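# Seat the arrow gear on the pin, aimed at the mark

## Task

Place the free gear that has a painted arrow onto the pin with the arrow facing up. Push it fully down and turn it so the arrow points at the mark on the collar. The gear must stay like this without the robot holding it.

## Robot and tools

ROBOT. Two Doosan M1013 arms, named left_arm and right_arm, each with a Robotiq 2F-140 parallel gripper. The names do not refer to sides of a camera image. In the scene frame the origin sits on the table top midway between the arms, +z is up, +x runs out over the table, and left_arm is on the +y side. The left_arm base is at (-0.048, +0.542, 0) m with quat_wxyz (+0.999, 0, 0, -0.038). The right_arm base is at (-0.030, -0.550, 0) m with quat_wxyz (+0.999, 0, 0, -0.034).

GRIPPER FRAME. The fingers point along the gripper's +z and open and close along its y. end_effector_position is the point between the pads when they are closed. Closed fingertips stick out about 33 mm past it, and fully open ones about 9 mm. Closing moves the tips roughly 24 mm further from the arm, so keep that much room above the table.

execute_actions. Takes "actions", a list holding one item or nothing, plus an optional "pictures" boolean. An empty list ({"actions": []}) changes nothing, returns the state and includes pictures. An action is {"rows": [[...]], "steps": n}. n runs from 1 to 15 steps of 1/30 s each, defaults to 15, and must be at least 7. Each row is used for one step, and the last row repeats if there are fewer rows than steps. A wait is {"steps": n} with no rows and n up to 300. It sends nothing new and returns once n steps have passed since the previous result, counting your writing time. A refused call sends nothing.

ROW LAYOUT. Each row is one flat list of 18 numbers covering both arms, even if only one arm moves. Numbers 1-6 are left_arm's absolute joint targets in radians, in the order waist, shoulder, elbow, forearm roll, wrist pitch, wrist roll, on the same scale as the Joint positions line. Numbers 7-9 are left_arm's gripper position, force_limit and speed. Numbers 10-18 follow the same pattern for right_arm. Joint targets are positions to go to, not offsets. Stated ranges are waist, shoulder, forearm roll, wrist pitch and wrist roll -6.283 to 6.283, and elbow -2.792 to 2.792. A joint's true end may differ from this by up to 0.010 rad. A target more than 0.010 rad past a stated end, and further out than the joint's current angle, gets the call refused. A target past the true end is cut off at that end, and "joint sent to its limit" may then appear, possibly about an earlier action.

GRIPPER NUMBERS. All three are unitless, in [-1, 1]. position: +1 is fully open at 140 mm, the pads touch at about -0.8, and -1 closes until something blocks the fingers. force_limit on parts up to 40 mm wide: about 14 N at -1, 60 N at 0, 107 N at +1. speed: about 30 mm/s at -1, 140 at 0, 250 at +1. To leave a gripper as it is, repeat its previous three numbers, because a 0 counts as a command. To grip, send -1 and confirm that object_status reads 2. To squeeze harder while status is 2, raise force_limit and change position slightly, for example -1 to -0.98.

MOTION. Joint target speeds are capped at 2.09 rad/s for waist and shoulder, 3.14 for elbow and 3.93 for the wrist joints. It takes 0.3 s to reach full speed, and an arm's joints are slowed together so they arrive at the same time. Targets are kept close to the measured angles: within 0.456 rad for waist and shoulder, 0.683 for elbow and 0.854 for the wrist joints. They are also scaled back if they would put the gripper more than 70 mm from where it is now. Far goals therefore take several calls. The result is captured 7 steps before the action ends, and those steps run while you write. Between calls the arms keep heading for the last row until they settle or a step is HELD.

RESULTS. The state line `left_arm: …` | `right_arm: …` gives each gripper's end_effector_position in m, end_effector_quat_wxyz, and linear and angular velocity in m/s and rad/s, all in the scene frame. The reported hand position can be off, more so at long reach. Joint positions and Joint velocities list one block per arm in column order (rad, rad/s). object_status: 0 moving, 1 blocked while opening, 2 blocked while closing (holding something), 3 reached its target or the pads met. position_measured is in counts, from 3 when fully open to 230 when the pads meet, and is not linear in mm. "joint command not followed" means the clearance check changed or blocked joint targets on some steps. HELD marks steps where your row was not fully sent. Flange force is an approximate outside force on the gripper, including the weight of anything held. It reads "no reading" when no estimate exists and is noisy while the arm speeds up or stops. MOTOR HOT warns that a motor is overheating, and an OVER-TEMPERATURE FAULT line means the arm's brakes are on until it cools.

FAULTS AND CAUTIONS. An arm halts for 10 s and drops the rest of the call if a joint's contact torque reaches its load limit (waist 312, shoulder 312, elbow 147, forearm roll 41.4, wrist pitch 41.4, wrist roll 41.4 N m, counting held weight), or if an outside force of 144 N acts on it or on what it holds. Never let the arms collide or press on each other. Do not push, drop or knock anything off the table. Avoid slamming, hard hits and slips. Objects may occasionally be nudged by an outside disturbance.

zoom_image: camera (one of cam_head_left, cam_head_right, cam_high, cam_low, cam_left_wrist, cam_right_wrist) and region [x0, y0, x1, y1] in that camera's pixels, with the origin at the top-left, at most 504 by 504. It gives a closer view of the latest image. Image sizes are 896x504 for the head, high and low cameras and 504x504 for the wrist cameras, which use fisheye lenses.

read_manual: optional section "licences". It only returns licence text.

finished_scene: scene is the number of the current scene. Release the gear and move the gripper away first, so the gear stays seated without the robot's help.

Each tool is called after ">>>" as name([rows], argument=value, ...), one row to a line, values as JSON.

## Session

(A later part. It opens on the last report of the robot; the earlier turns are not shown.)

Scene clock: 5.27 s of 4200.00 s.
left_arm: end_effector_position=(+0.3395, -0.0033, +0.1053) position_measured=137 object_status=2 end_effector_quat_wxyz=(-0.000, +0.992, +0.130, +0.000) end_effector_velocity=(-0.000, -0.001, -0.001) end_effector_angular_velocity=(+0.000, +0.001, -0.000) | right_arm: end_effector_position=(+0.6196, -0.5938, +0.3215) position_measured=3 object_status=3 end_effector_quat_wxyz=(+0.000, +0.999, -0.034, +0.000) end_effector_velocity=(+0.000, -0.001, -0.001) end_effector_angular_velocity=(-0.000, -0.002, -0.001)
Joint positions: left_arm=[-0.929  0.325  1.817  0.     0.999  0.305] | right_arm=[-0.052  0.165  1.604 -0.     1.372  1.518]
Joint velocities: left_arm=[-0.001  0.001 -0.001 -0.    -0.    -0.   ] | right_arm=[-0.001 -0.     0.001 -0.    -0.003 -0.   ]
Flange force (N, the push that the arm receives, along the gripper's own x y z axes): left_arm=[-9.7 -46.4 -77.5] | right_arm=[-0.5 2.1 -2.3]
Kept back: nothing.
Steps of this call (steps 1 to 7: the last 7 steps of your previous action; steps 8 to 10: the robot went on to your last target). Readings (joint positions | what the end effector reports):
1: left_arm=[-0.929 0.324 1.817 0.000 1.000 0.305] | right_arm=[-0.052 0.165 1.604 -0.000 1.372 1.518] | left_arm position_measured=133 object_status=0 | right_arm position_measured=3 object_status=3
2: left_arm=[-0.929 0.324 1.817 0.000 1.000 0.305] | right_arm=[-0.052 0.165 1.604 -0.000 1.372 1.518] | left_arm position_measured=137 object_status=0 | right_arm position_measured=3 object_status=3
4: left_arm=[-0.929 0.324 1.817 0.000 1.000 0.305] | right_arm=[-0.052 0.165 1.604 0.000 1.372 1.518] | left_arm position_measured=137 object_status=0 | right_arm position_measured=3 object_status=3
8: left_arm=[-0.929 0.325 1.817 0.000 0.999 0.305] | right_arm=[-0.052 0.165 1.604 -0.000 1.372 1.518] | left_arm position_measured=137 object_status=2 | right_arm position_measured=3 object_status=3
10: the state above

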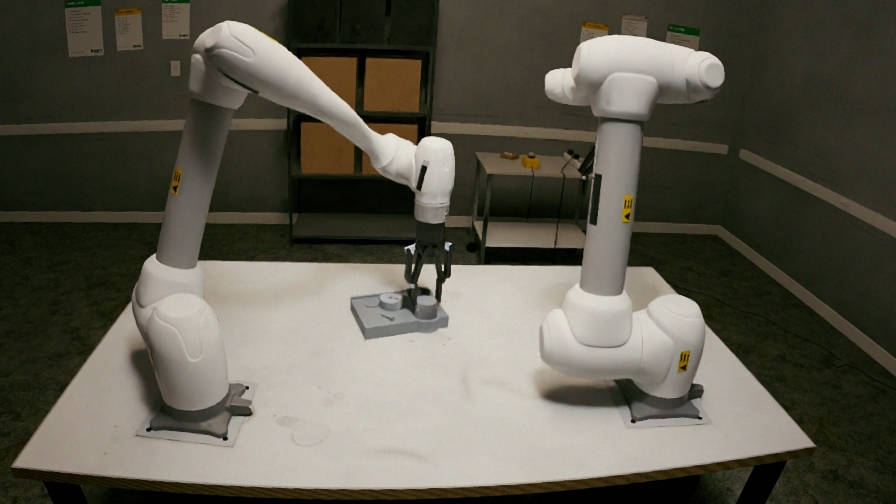

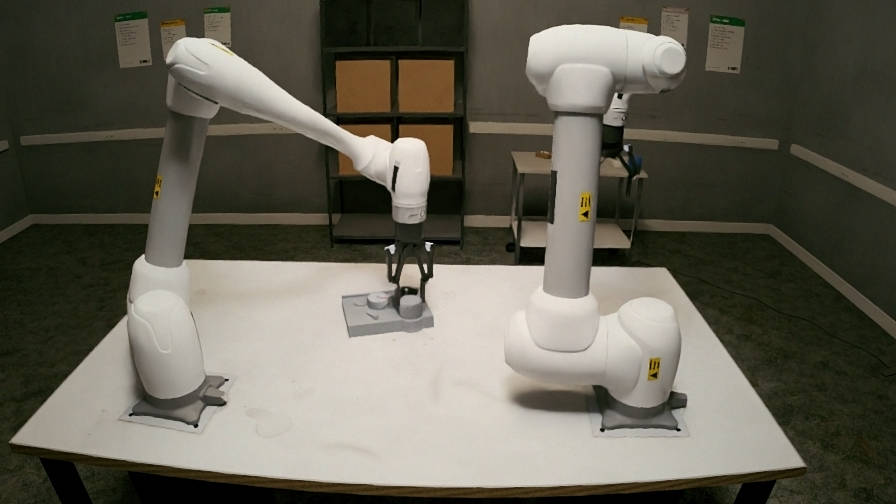

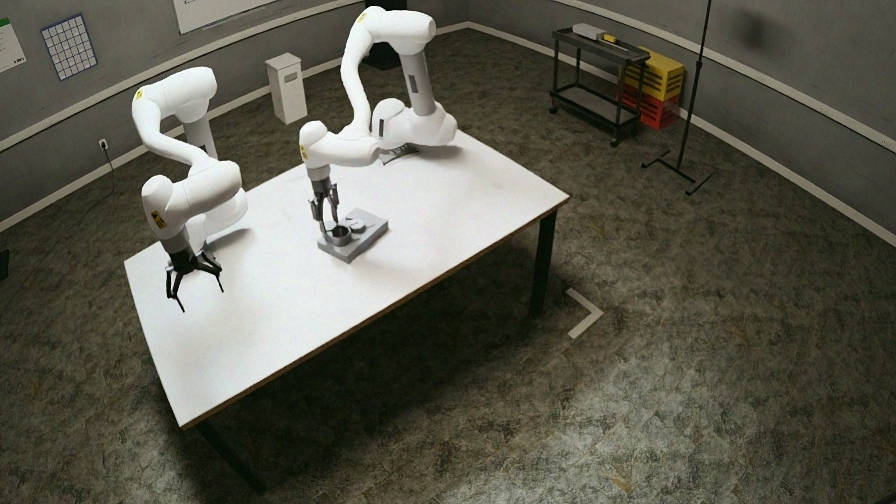

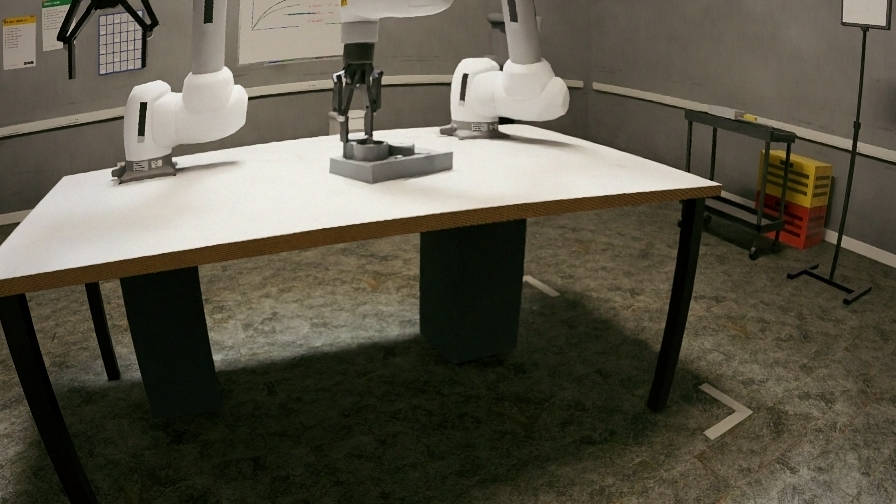

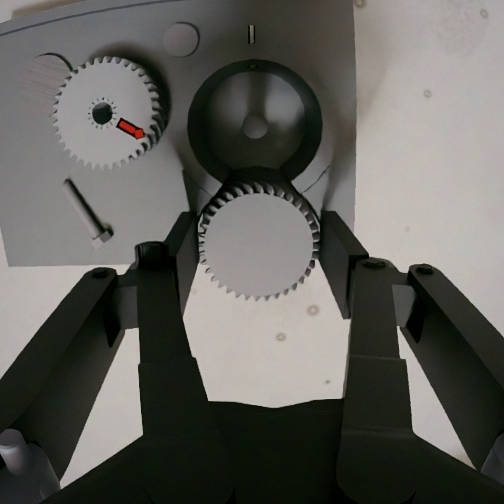

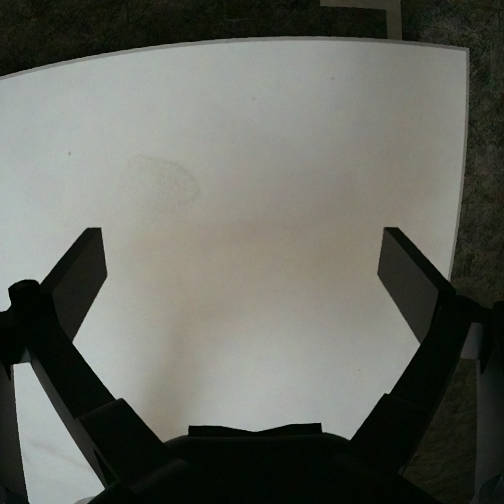

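>>> execute_actions([
  {"rows":[[-0.9287,0.3217,1.8177,0,1.0022,0.305,-0.98,-0.6,-0.6,-0.052,0.165,1.604,0,1.372,1.518,1,0,0]]},
], pictures=true)

>>> zoom_image(camera="cam_left_wrist", region=[180, 150, 340, 310])

>>> execute_actions([
  {"rows":[[-0.9287,0.3217,1.8177,0,1.0022,0.375,-0.98,-0.6,-0.6,-0.052,0.165,1.604,0,1.372,1.518,1,0,0]]},
], pictures=true)

>>> zoom_image(camera="cam_left_wrist", region=[180, 150, 340, 310])

Scene clock: 5.87 s of 4200.00 s.
left_arm: end_effector_position=(+0.3389, -0.0024, +0.1067) position_measured=139 object_status=0 end_effector_quat_wxyz=(-0.000, +0.992, +0.130, -0.000) end_effector_velocity=(-0.001, +0.002, +0.001) end_effector_angular_velocity=(+0.004, +0.005, +0.004) | right_arm: end_effector_position=(+0.6196, -0.5938, +0.3215) position_measured=3 object_status=3 end_effector_quat_wxyz=(+0.000, +0.999, -0.034, +0.000) end_effector_velocity=(+0.000, -0.001, +0.000) end_effector_angular_velocity=(-0.000, -0.000, -0.001)
Joint positions: left_arm=[-0.929  0.322  1.818 -0.     1.002  0.305] | right_arm=[-0.052  0.165  1.604 -0.     1.372  1.518]
Joint velocities: left_arm=[ 0.002 -0.001 -0.001 -0.003  0.009 -0.   ] | right_arm=[-0.001  0.    -0.001 -0.     0.     0.   ]
Flange force (N, the push that the arm receives, along the gripper's own x y z axes): left_arm=[11.5 7.9 48.5] | right_arm=[-1.1 2.3 -3.0]
Steps of this call (steps 1 to 10: the robot went on to your last target; steps 11 to 18: the first 8 steps of this action). Readings (joint positions | what the end effector reports):
11: left_arm=[-0.929 0.325 1.818 0.000 0.999 0.305] | right_arm=[-0.052 0.165 1.604 -0.000 1.372 1.518] | left_arm position_measured=137 object_status=0 | right_arm position_measured=3 object_status=3
12: left_arm=[-0.929 0.324 1.818 0.000 1.000 0.305] | right_arm=[-0.052 0.165 1.604 -0.000 1.372 1.518] | left_arm position_measured=137 object_status=0 | right_arm position_measured=3 object_status=3
14: left_arm=[-0.929 0.323 1.818 0.000 1.001 0.305] | right_arm=[-0.052 0.165 1.604 -0.000 1.372 1.518] | left_arm position_measured=138 object_status=0 | right_arm position_measured=3 object_status=3
18: the state above

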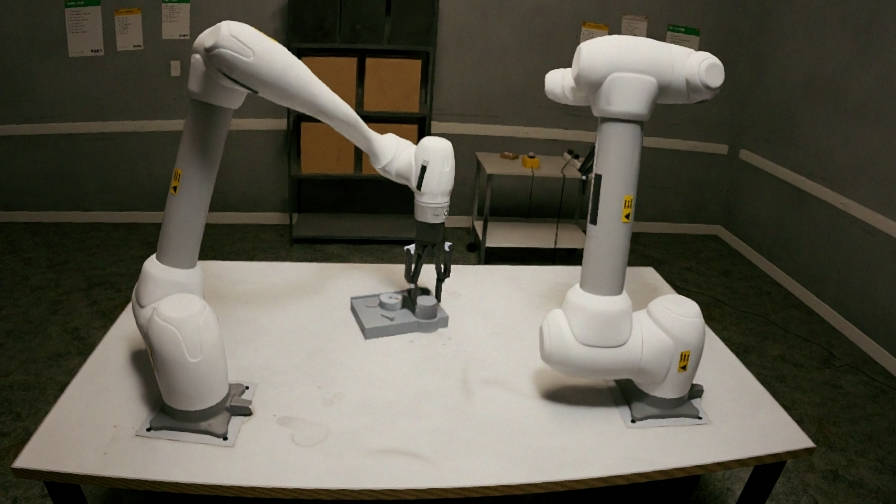

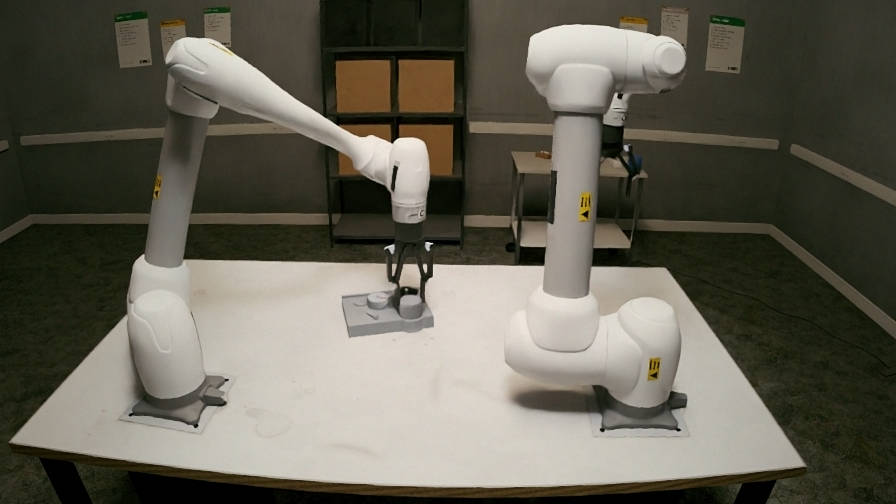

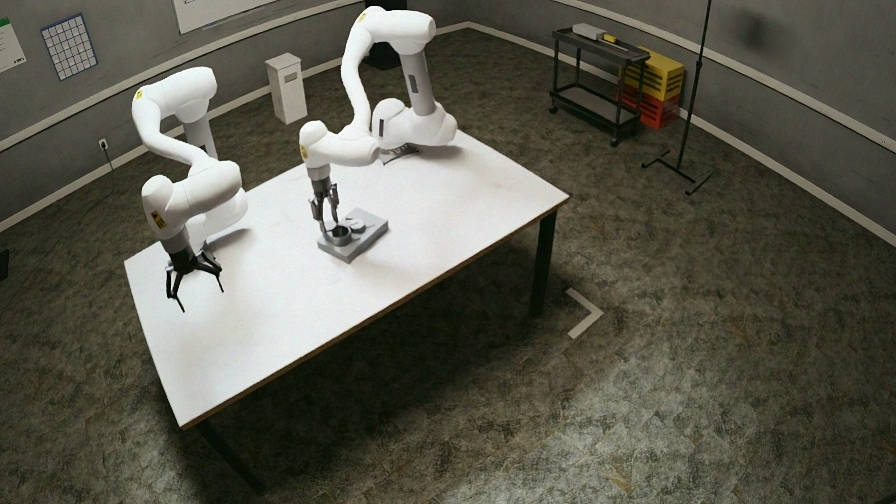

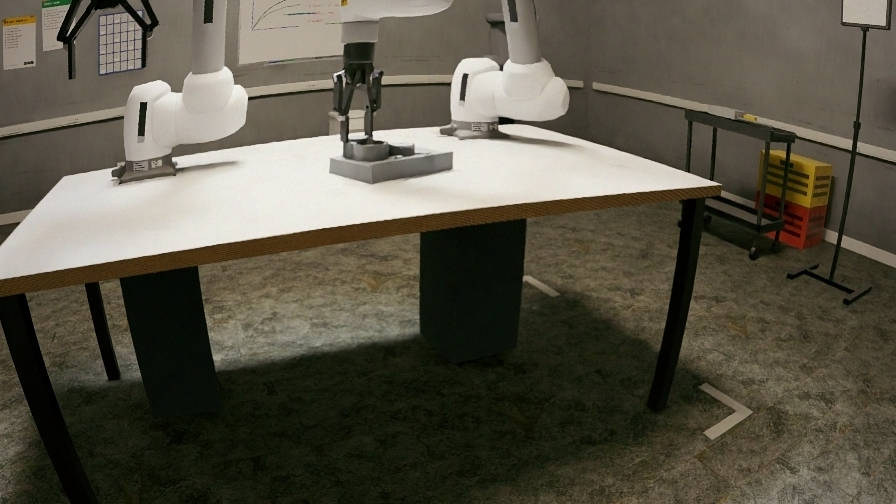

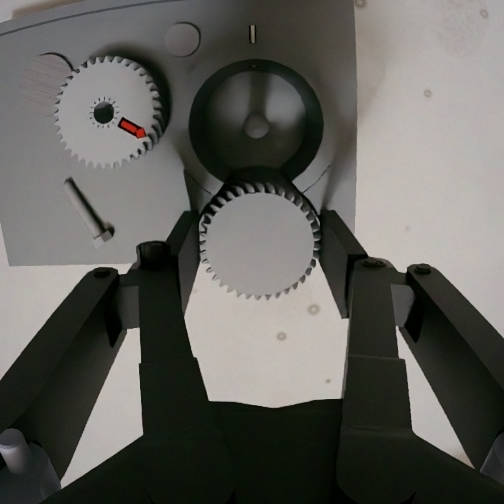

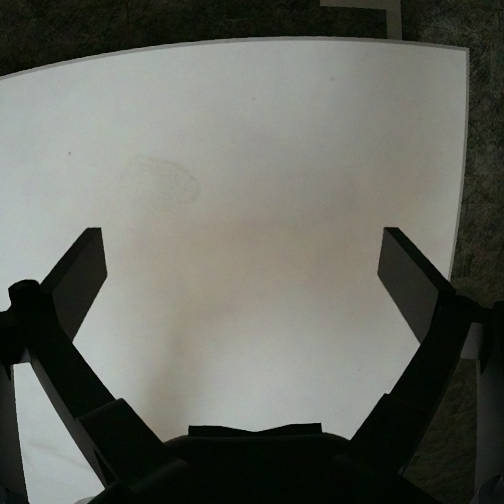

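Region (180, 150, 340, 310) of cam_left_wrist's 504x504 image, scaled by 3.150, with more detail than that image has.

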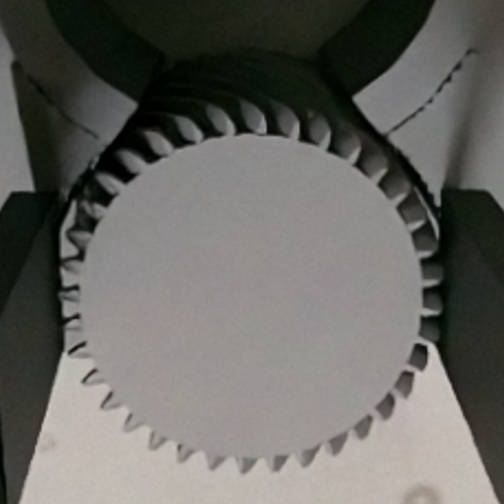

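Scene clock: 6.37 s of 4200.00 s.
left_arm: end_effector_position=(+0.3391, -0.0026, +0.1075) position_measured=139 object_status=2 end_effector_quat_wxyz=(+0.000, +0.995, +0.095, -0.000) end_effector_velocity=(+0.000, -0.001, +0.001) end_effector_angular_velocity=(-0.001, -0.001, -0.004) | right_arm: end_effector_position=(+0.6196, -0.5938, +0.3215) position_measured=3 object_status=3 end_effector_quat_wxyz=(+0.000, +0.999, -0.034, +0.000) end_effector_velocity=(+0.000, -0.000, +0.000) end_effector_angular_velocity=(-0.000, -0.001, -0.001)
Joint positions: left_arm=[-0.929  0.321  1.817 -0.     1.003  0.375] | right_arm=[-0.052  0.165  1.604 -0.     1.372  1.518]
Joint velocities: left_arm=[-0.    -0.001 -0.001  0.     0.001  0.004] | right_arm=[-0.001 -0.001 -0.     0.    -0.001  0.   ]
Flange force (N, the push that the arm receives, along the gripper's own x y z axes): left_arm=[-8.9 -1.8 9.3] | right_arm=[-0.3 0.1 -2.6]
Steps of this call (steps 1 to 7: the last 7 steps of your previous action; steps 8 to 15: the first 8 steps of this action). Readings (joint positions | what the end effector reports):
8: left_arm=[-0.929 0.322 1.818 -0.000 1.002 0.305] | right_arm=[-0.052 0.165 1.604 -0.000 1.372 1.518] | left_arm position_measured=139 object_status=2 | right_arm position_measured=3 object_status=3
9: left_arm=[-0.929 0.322 1.818 -0.000 1.002 0.312] | right_arm=[-0.052 0.165 1.604 -0.000 1.372 1.518] | left_arm position_measured=139 object_status=2 | right_arm position_measured=3 object_status=3
11: left_arm=[-0.929 0.321 1.817 -0.000 1.003 0.357] | right_arm=[-0.052 0.165 1.604 -0.000 1.372 1.518] | left_arm position_measured=139 object_status=2 | right_arm position_measured=3 object_status=3
15: the state above

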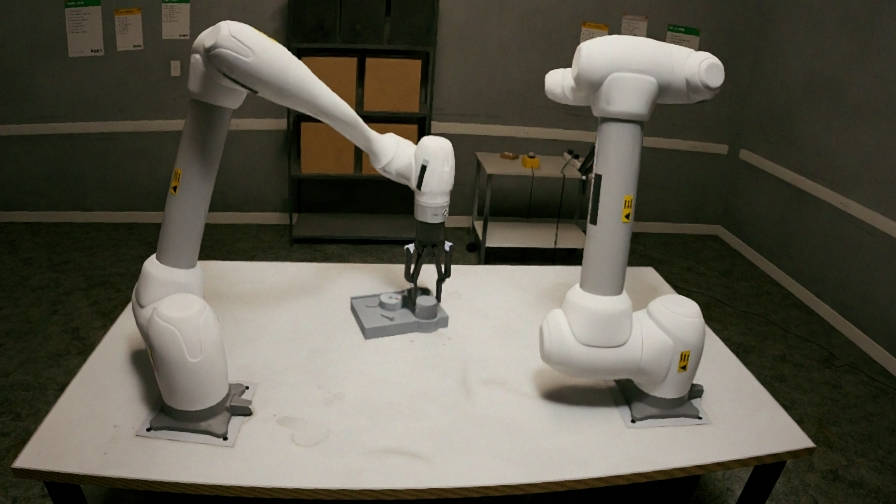

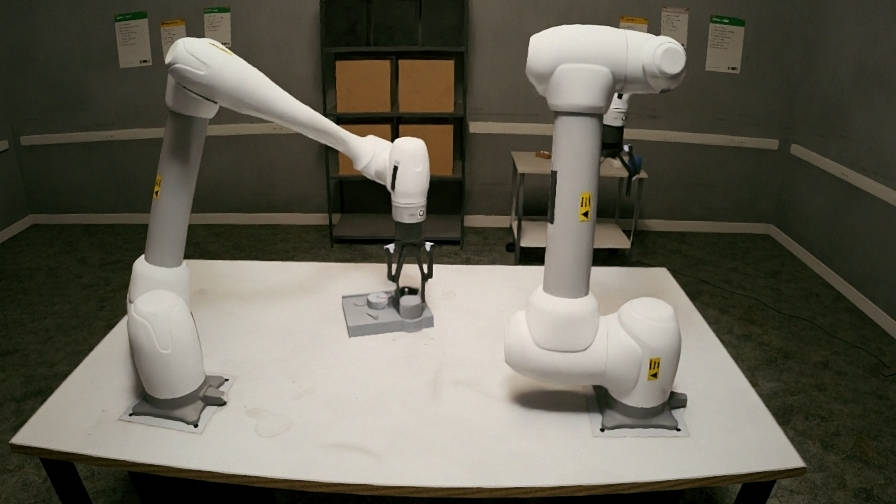

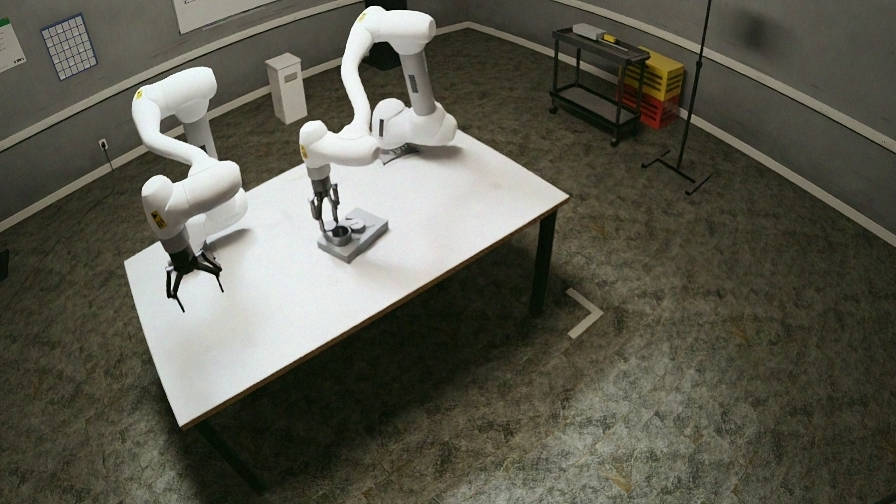

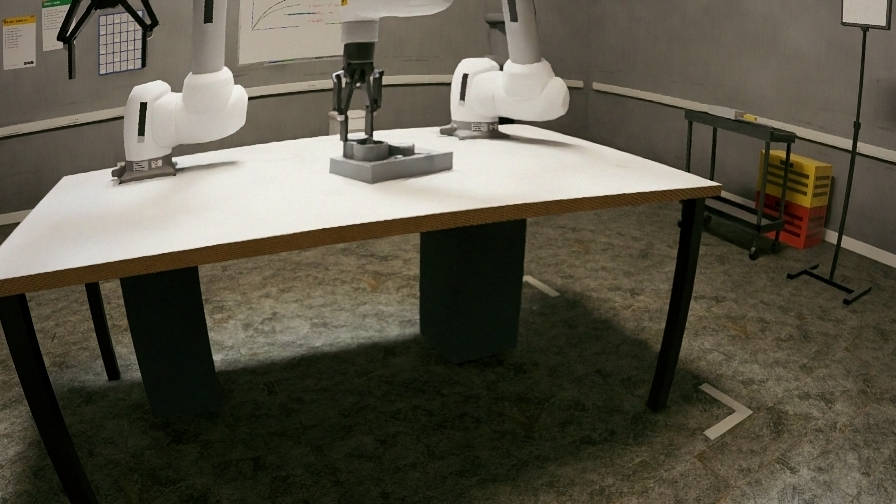

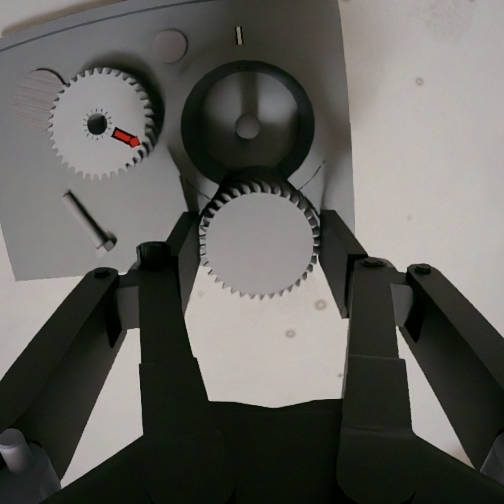

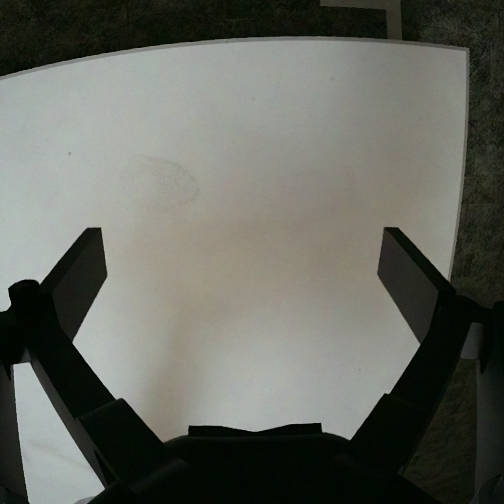

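Region (180, 150, 340, 310) of cam_left_wrist's 504x504 image, scaled by 3.150, with more detail than that image has.

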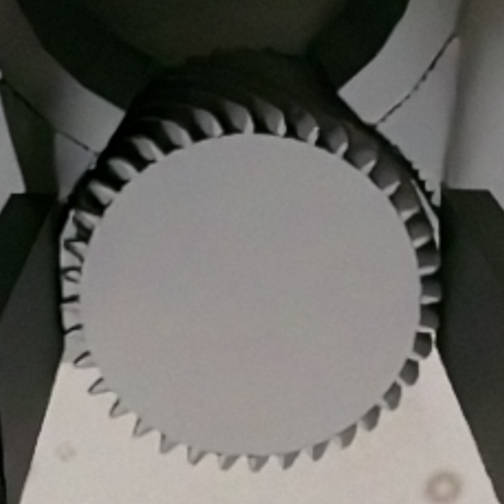

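>>> execute_actions([
  {"rows":[[-0.9287,0.3217,1.8177,0,1.0022,0.375,0.1,-0.6,0,-0.052,0.165,1.604,0,1.372,1.518,1,0,0],[-0.9287,0.3217,1.8177,0,1.0022,0.375,0.1,-0.6,0,-0.052,0.165,1.604,0,1.372,1.518,1,0,0],[-0.9287,0.3217,1.8177,0,1.0022,0.375,0.1,-0.6,0,-0.052,0.165,1.604,0,1.372,1.518,1,0,0],[-0.9287,0.3217,1.8177,0,1.0022,0.375,0.1,-0.6,0,-0.052,0.165,1.604,0,1.372,1.518,1,0,0],[-0.9287,0.303,1.795,0,1.044,0.375,0.1,-0.6,0,-0.052,0.165,1.604,0,1.372,1.518,1,0,0]],"steps":10},
])

>>> execute_actions([
  {"rows":[[-0.7849,0.2393,1.8923,0,1.010,-0.337,0.1,-0.6,0,-0.052,0.165,1.604,0,1.372,1.518,1,0,0]]},
])

>>> execute_actions([
  {"steps":12},
], pictures=true)

Scene clock: 7.57 s of 4200.00 s.
left_arm: end_effector_position=(+0.3392, -0.0024, +0.1070) position_measured=130 object_status=0 end_effector_quat_wxyz=(-0.000, +0.995, +0.095, +0.000) end_effector_velocity=(-0.001, +0.000, -0.001) end_effector_angular_velocity=(+0.003, +0.002, -0.002) | right_arm: end_effector_position=(+0.6196, -0.5938, +0.3215) position_measured=3 object_status=3 end_effector_quat_wxyz=(+0.000, +0.999, -0.034, +0.000) end_effector_velocity=(+0.001, +0.000, +0.000) end_effector_angular_velocity=(-0.000, -0.002, +0.001)
Joint positions: left_arm=[-0.929  0.322  1.818  0.     1.002  0.375] | right_arm=[-0.052  0.165  1.604 -0.     1.372  1.518]
Joint velocities: left_arm=[-0.001  0.001 -0.001  0.     0.003  0.001] | right_arm=[ 0.001 -0.    -0.     0.    -0.002 -0.   ]
Flange force (N, the push that the arm receives, along the gripper's own x y z axes): left_arm=[-2.6 5.3 2.8] | right_arm=[-0.4 1.4 -1.5]
Steps of this call (steps 1 to 7: the last 7 steps of your previous action; steps 8 to 15: the robot went on to your last target; steps 16 to 33: nothing new was sent; steps 34 to 36: the first 3 steps of this action). Readings (joint positions | what the end effector reports):
34: left_arm=[-0.929 0.322 1.818 -0.000 1.002 0.375] | right_arm=[-0.052 0.165 1.604 -0.000 1.372 1.518] | left_arm position_measured=139 object_status=0 | right_arm position_measured=3 object_status=3
35: left_arm=[-0.929 0.322 1.818 0.000 1.002 0.375] | right_arm=[-0.052 0.165 1.604 -0.000 1.372 1.518] | left_arm position_measured=139 object_status=0 | right_arm position_measured=3 object_status=3
36: the state above

Scene clock: 8.07 s of 4200.00 s.
left_arm: end_effector_position=(+0.3621, +0.0445, +0.1260) position_measured=117 object_status=3 end_effector_quat_wxyz=(-0.000, +0.955, +0.297, -0.000) end_effector_velocity=(+0.169, +0.351, -0.001) end_effector_angular_velocity=(-0.009, -0.008, +3.143) | right_arm: end_effector_position=(+0.6196, -0.5938, +0.3215) position_measured=3 object_status=3 end_effector_quat_wxyz=(+0.000, +0.999, -0.034, +0.000) end_effector_velocity=(+0.000, +0.000, +0.000) end_effector_angular_velocity=(-0.000, -0.000, +0.001)
Joint positions: left_arm=[-0.859  0.272  1.846  0.     1.023  0.031] | right_arm=[-0.052  0.165  1.604 -0.     1.372  1.518]
Joint velocities: left_arm=[ 0.535 -0.239  0.324  0.    -0.097 -2.608] | right_arm=[ 0. -0. -0. -0. -0. -0.]
Flange force (N, the push that the arm receives, along the gripper's own x y z axes): left_arm=[-3.9 -0.1 2.8] | right_arm=[-1.2 0.7 -2.6]
Steps of this call (steps 1 to 7: the last 7 steps of your previous action; steps 8 to 15: the first 8 steps of this action). Readings (joint positions | what the end effector reports):
8: left_arm=[-0.929 0.303 1.795 0.000 1.044 0.375] | right_arm=[-0.052 0.165 1.604 -0.000 1.372 1.518] | left_arm position_measured=117 object_status=0 | right_arm position_measured=3 object_status=3
9: left_arm=[-0.927 0.303 1.797 0.000 1.043 0.368] | right_arm=[-0.052 0.165 1.604 -0.000 1.372 1.518] | left_arm position_measured=117 object_status=0 | right_arm position_measured=3 object_status=3
11: left_arm=[-0.916 0.298 1.807 0.000 1.037 0.312] | right_arm=[-0.052 0.165 1.604 -0.000 1.372 1.518] | left_arm position_measured=117 object_status=3 | right_arm position_measured=3 object_status=3
15: the state above

Scene clock: 8.47 s of 4200.00 s.
left_arm: end_effector_position=(+0.3827, +0.0941, +0.1250) position_measured=117 object_status=3 end_effector_quat_wxyz=(-0.000, +0.866, +0.500, -0.000) end_effector_velocity=(+0.001, -0.000, +0.000) end_effector_angular_velocity=(-0.002, -0.001, +0.003) | right_arm: end_effector_position=(+0.6196, -0.5938, +0.3215) position_measured=3 object_status=3 end_effector_quat_wxyz=(+0.000, +0.999, -0.034, +0.000) end_effector_velocity=(-0.000, +0.001, -0.000) end_effector_angular_velocity=(+0.000, +0.002, +0.001)
Joint positions: left_arm=[-0.785  0.239  1.892  0.     1.01  -0.337] | right_arm=[-0.052  0.165  1.604  0.     1.372  1.518]
Joint velocities: left_arm=[ 0.001 -0.    -0.001 -0.001 -0.001 -0.001] | right_arm=[ 0.001  0.     0.    -0.     0.001 -0.   ]
Flange force (N, the push that the arm receives, along the gripper's own x y z axes): left_arm=[-6.1 1.1 3.2] | right_arm=[-0.3 0.6 -2.7]
Kept back: nothing.
Steps of this call (steps 1 to 7: the last 7 steps of your previous action; steps 8 to 12: the robot went on to your last target). Readings (joint positions | what the end effector reports):
1: left_arm=[-0.842 0.264 1.857 0.000 1.020 -0.056] | right_arm=[-0.052 0.165 1.604 -0.000 1.372 1.518] | left_arm position_measured=117 object_status=3 | right_arm position_measured=3 object_status=3
2: left_arm=[-0.825 0.257 1.867 0.000 1.017 -0.135] | right_arm=[-0.052 0.165 1.604 0.000 1.372 1.518] | left_arm position_measured=117 object_status=3 | right_arm position_measured=3 object_status=3
4: left_arm=[-0.801 0.246 1.882 0.000 1.013 -0.258] | right_arm=[-0.052 0.165 1.604 -0.000 1.372 1.518] | left_arm position_measured=117 object_status=3 | right_arm position_measured=3 object_status=3
8: left_arm=[-0.785 0.239 1.892 0.000 1.010 -0.336] | right_arm=[-0.052 0.165 1.604 -0.000 1.372 1.518] | left_arm position_measured=117 object_status=3 | right_arm position_measured=3 object_status=3
12: the state above

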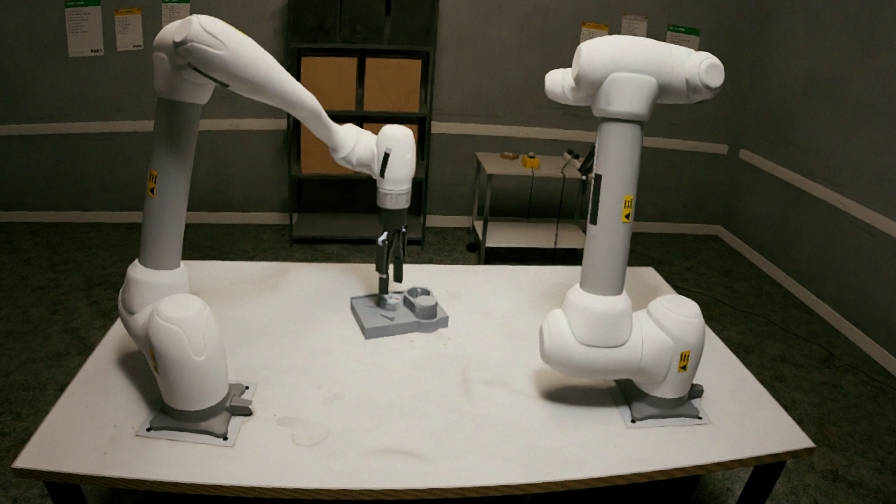

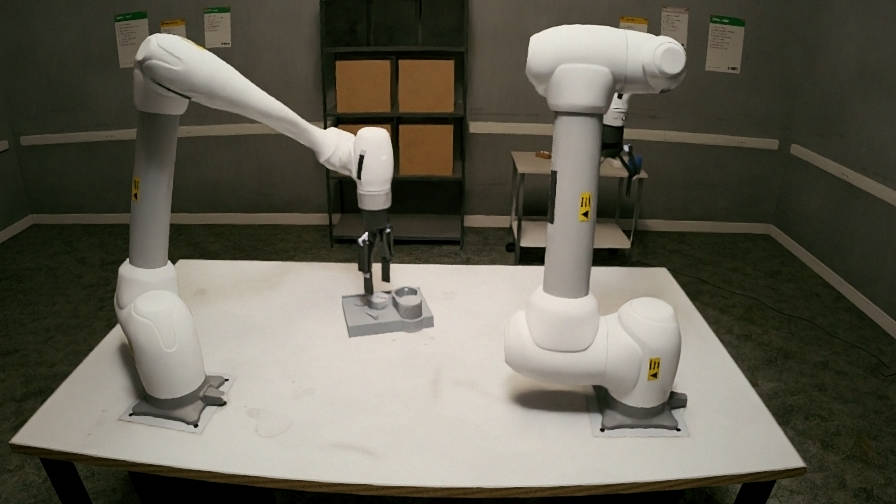

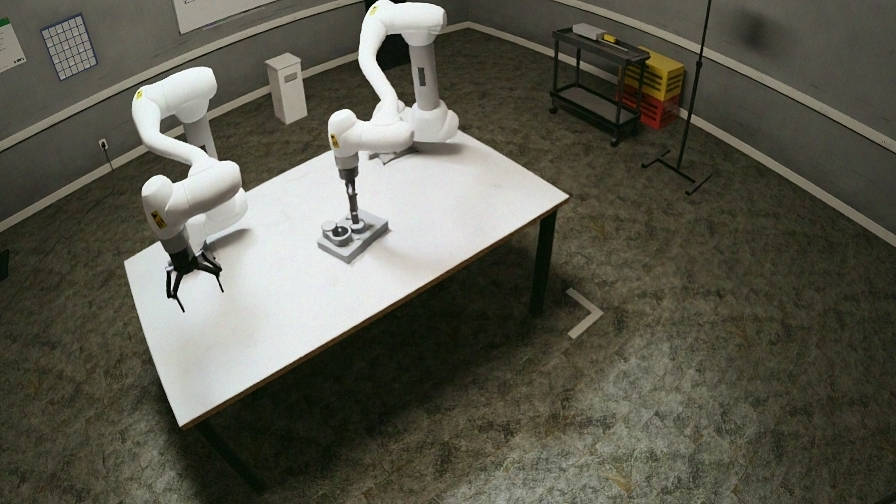

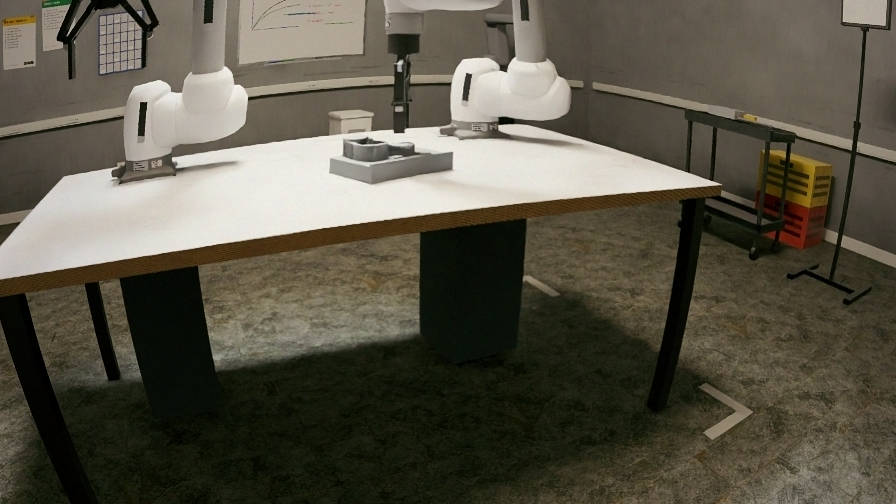

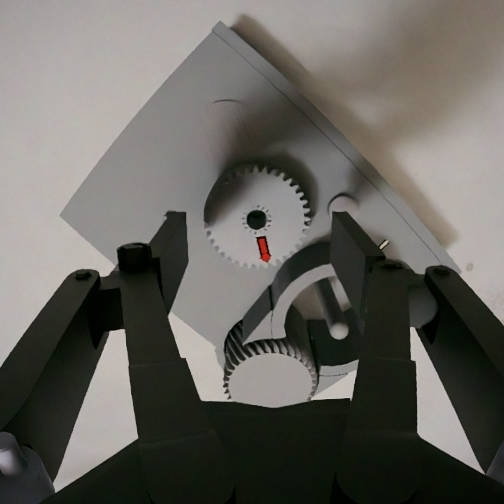

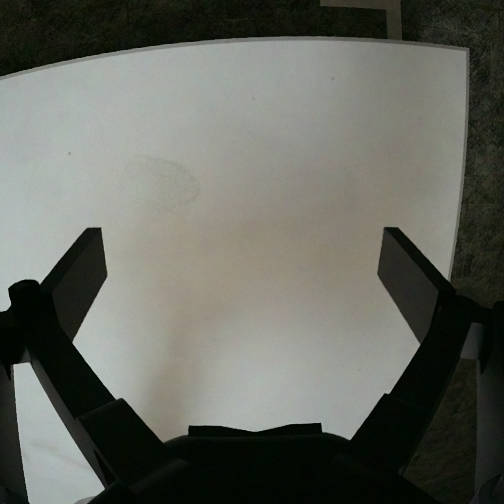

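Well centred. Helix visible here.

>>> zoom_image(camera="cam_left_wrist", region=[200, 270, 360, 410])

>>> zoom_image(camera="cam_left_wrist", region=[190, 150, 330, 280])

Region (200, 270, 360, 410) of cam_left_wrist's 504x504 image, scaled by 3.150, with more detail than that image has; it fills the top 441 rows of this view, and the rest is white.

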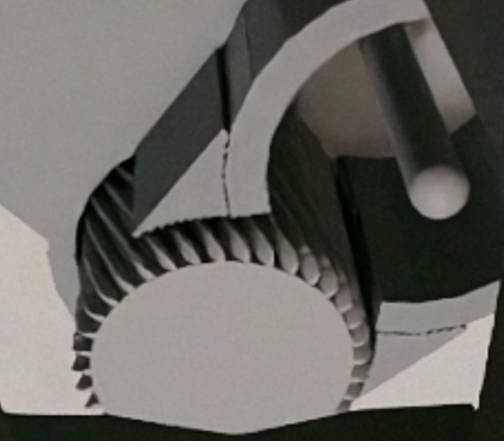

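Region (190, 150, 330, 280) of cam_left_wrist's 504x504 image, scaled by 3.600, with more detail than that image has; it fills the top 468 rows of this view, and the rest is white.

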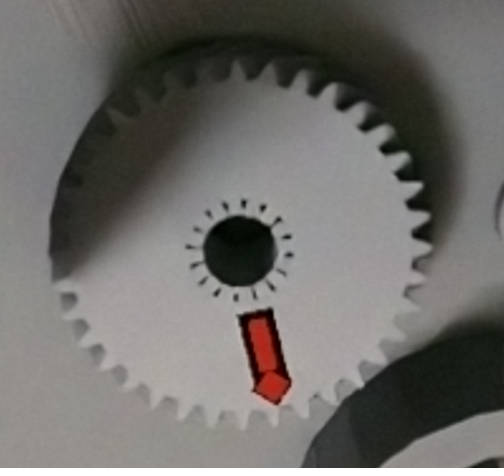

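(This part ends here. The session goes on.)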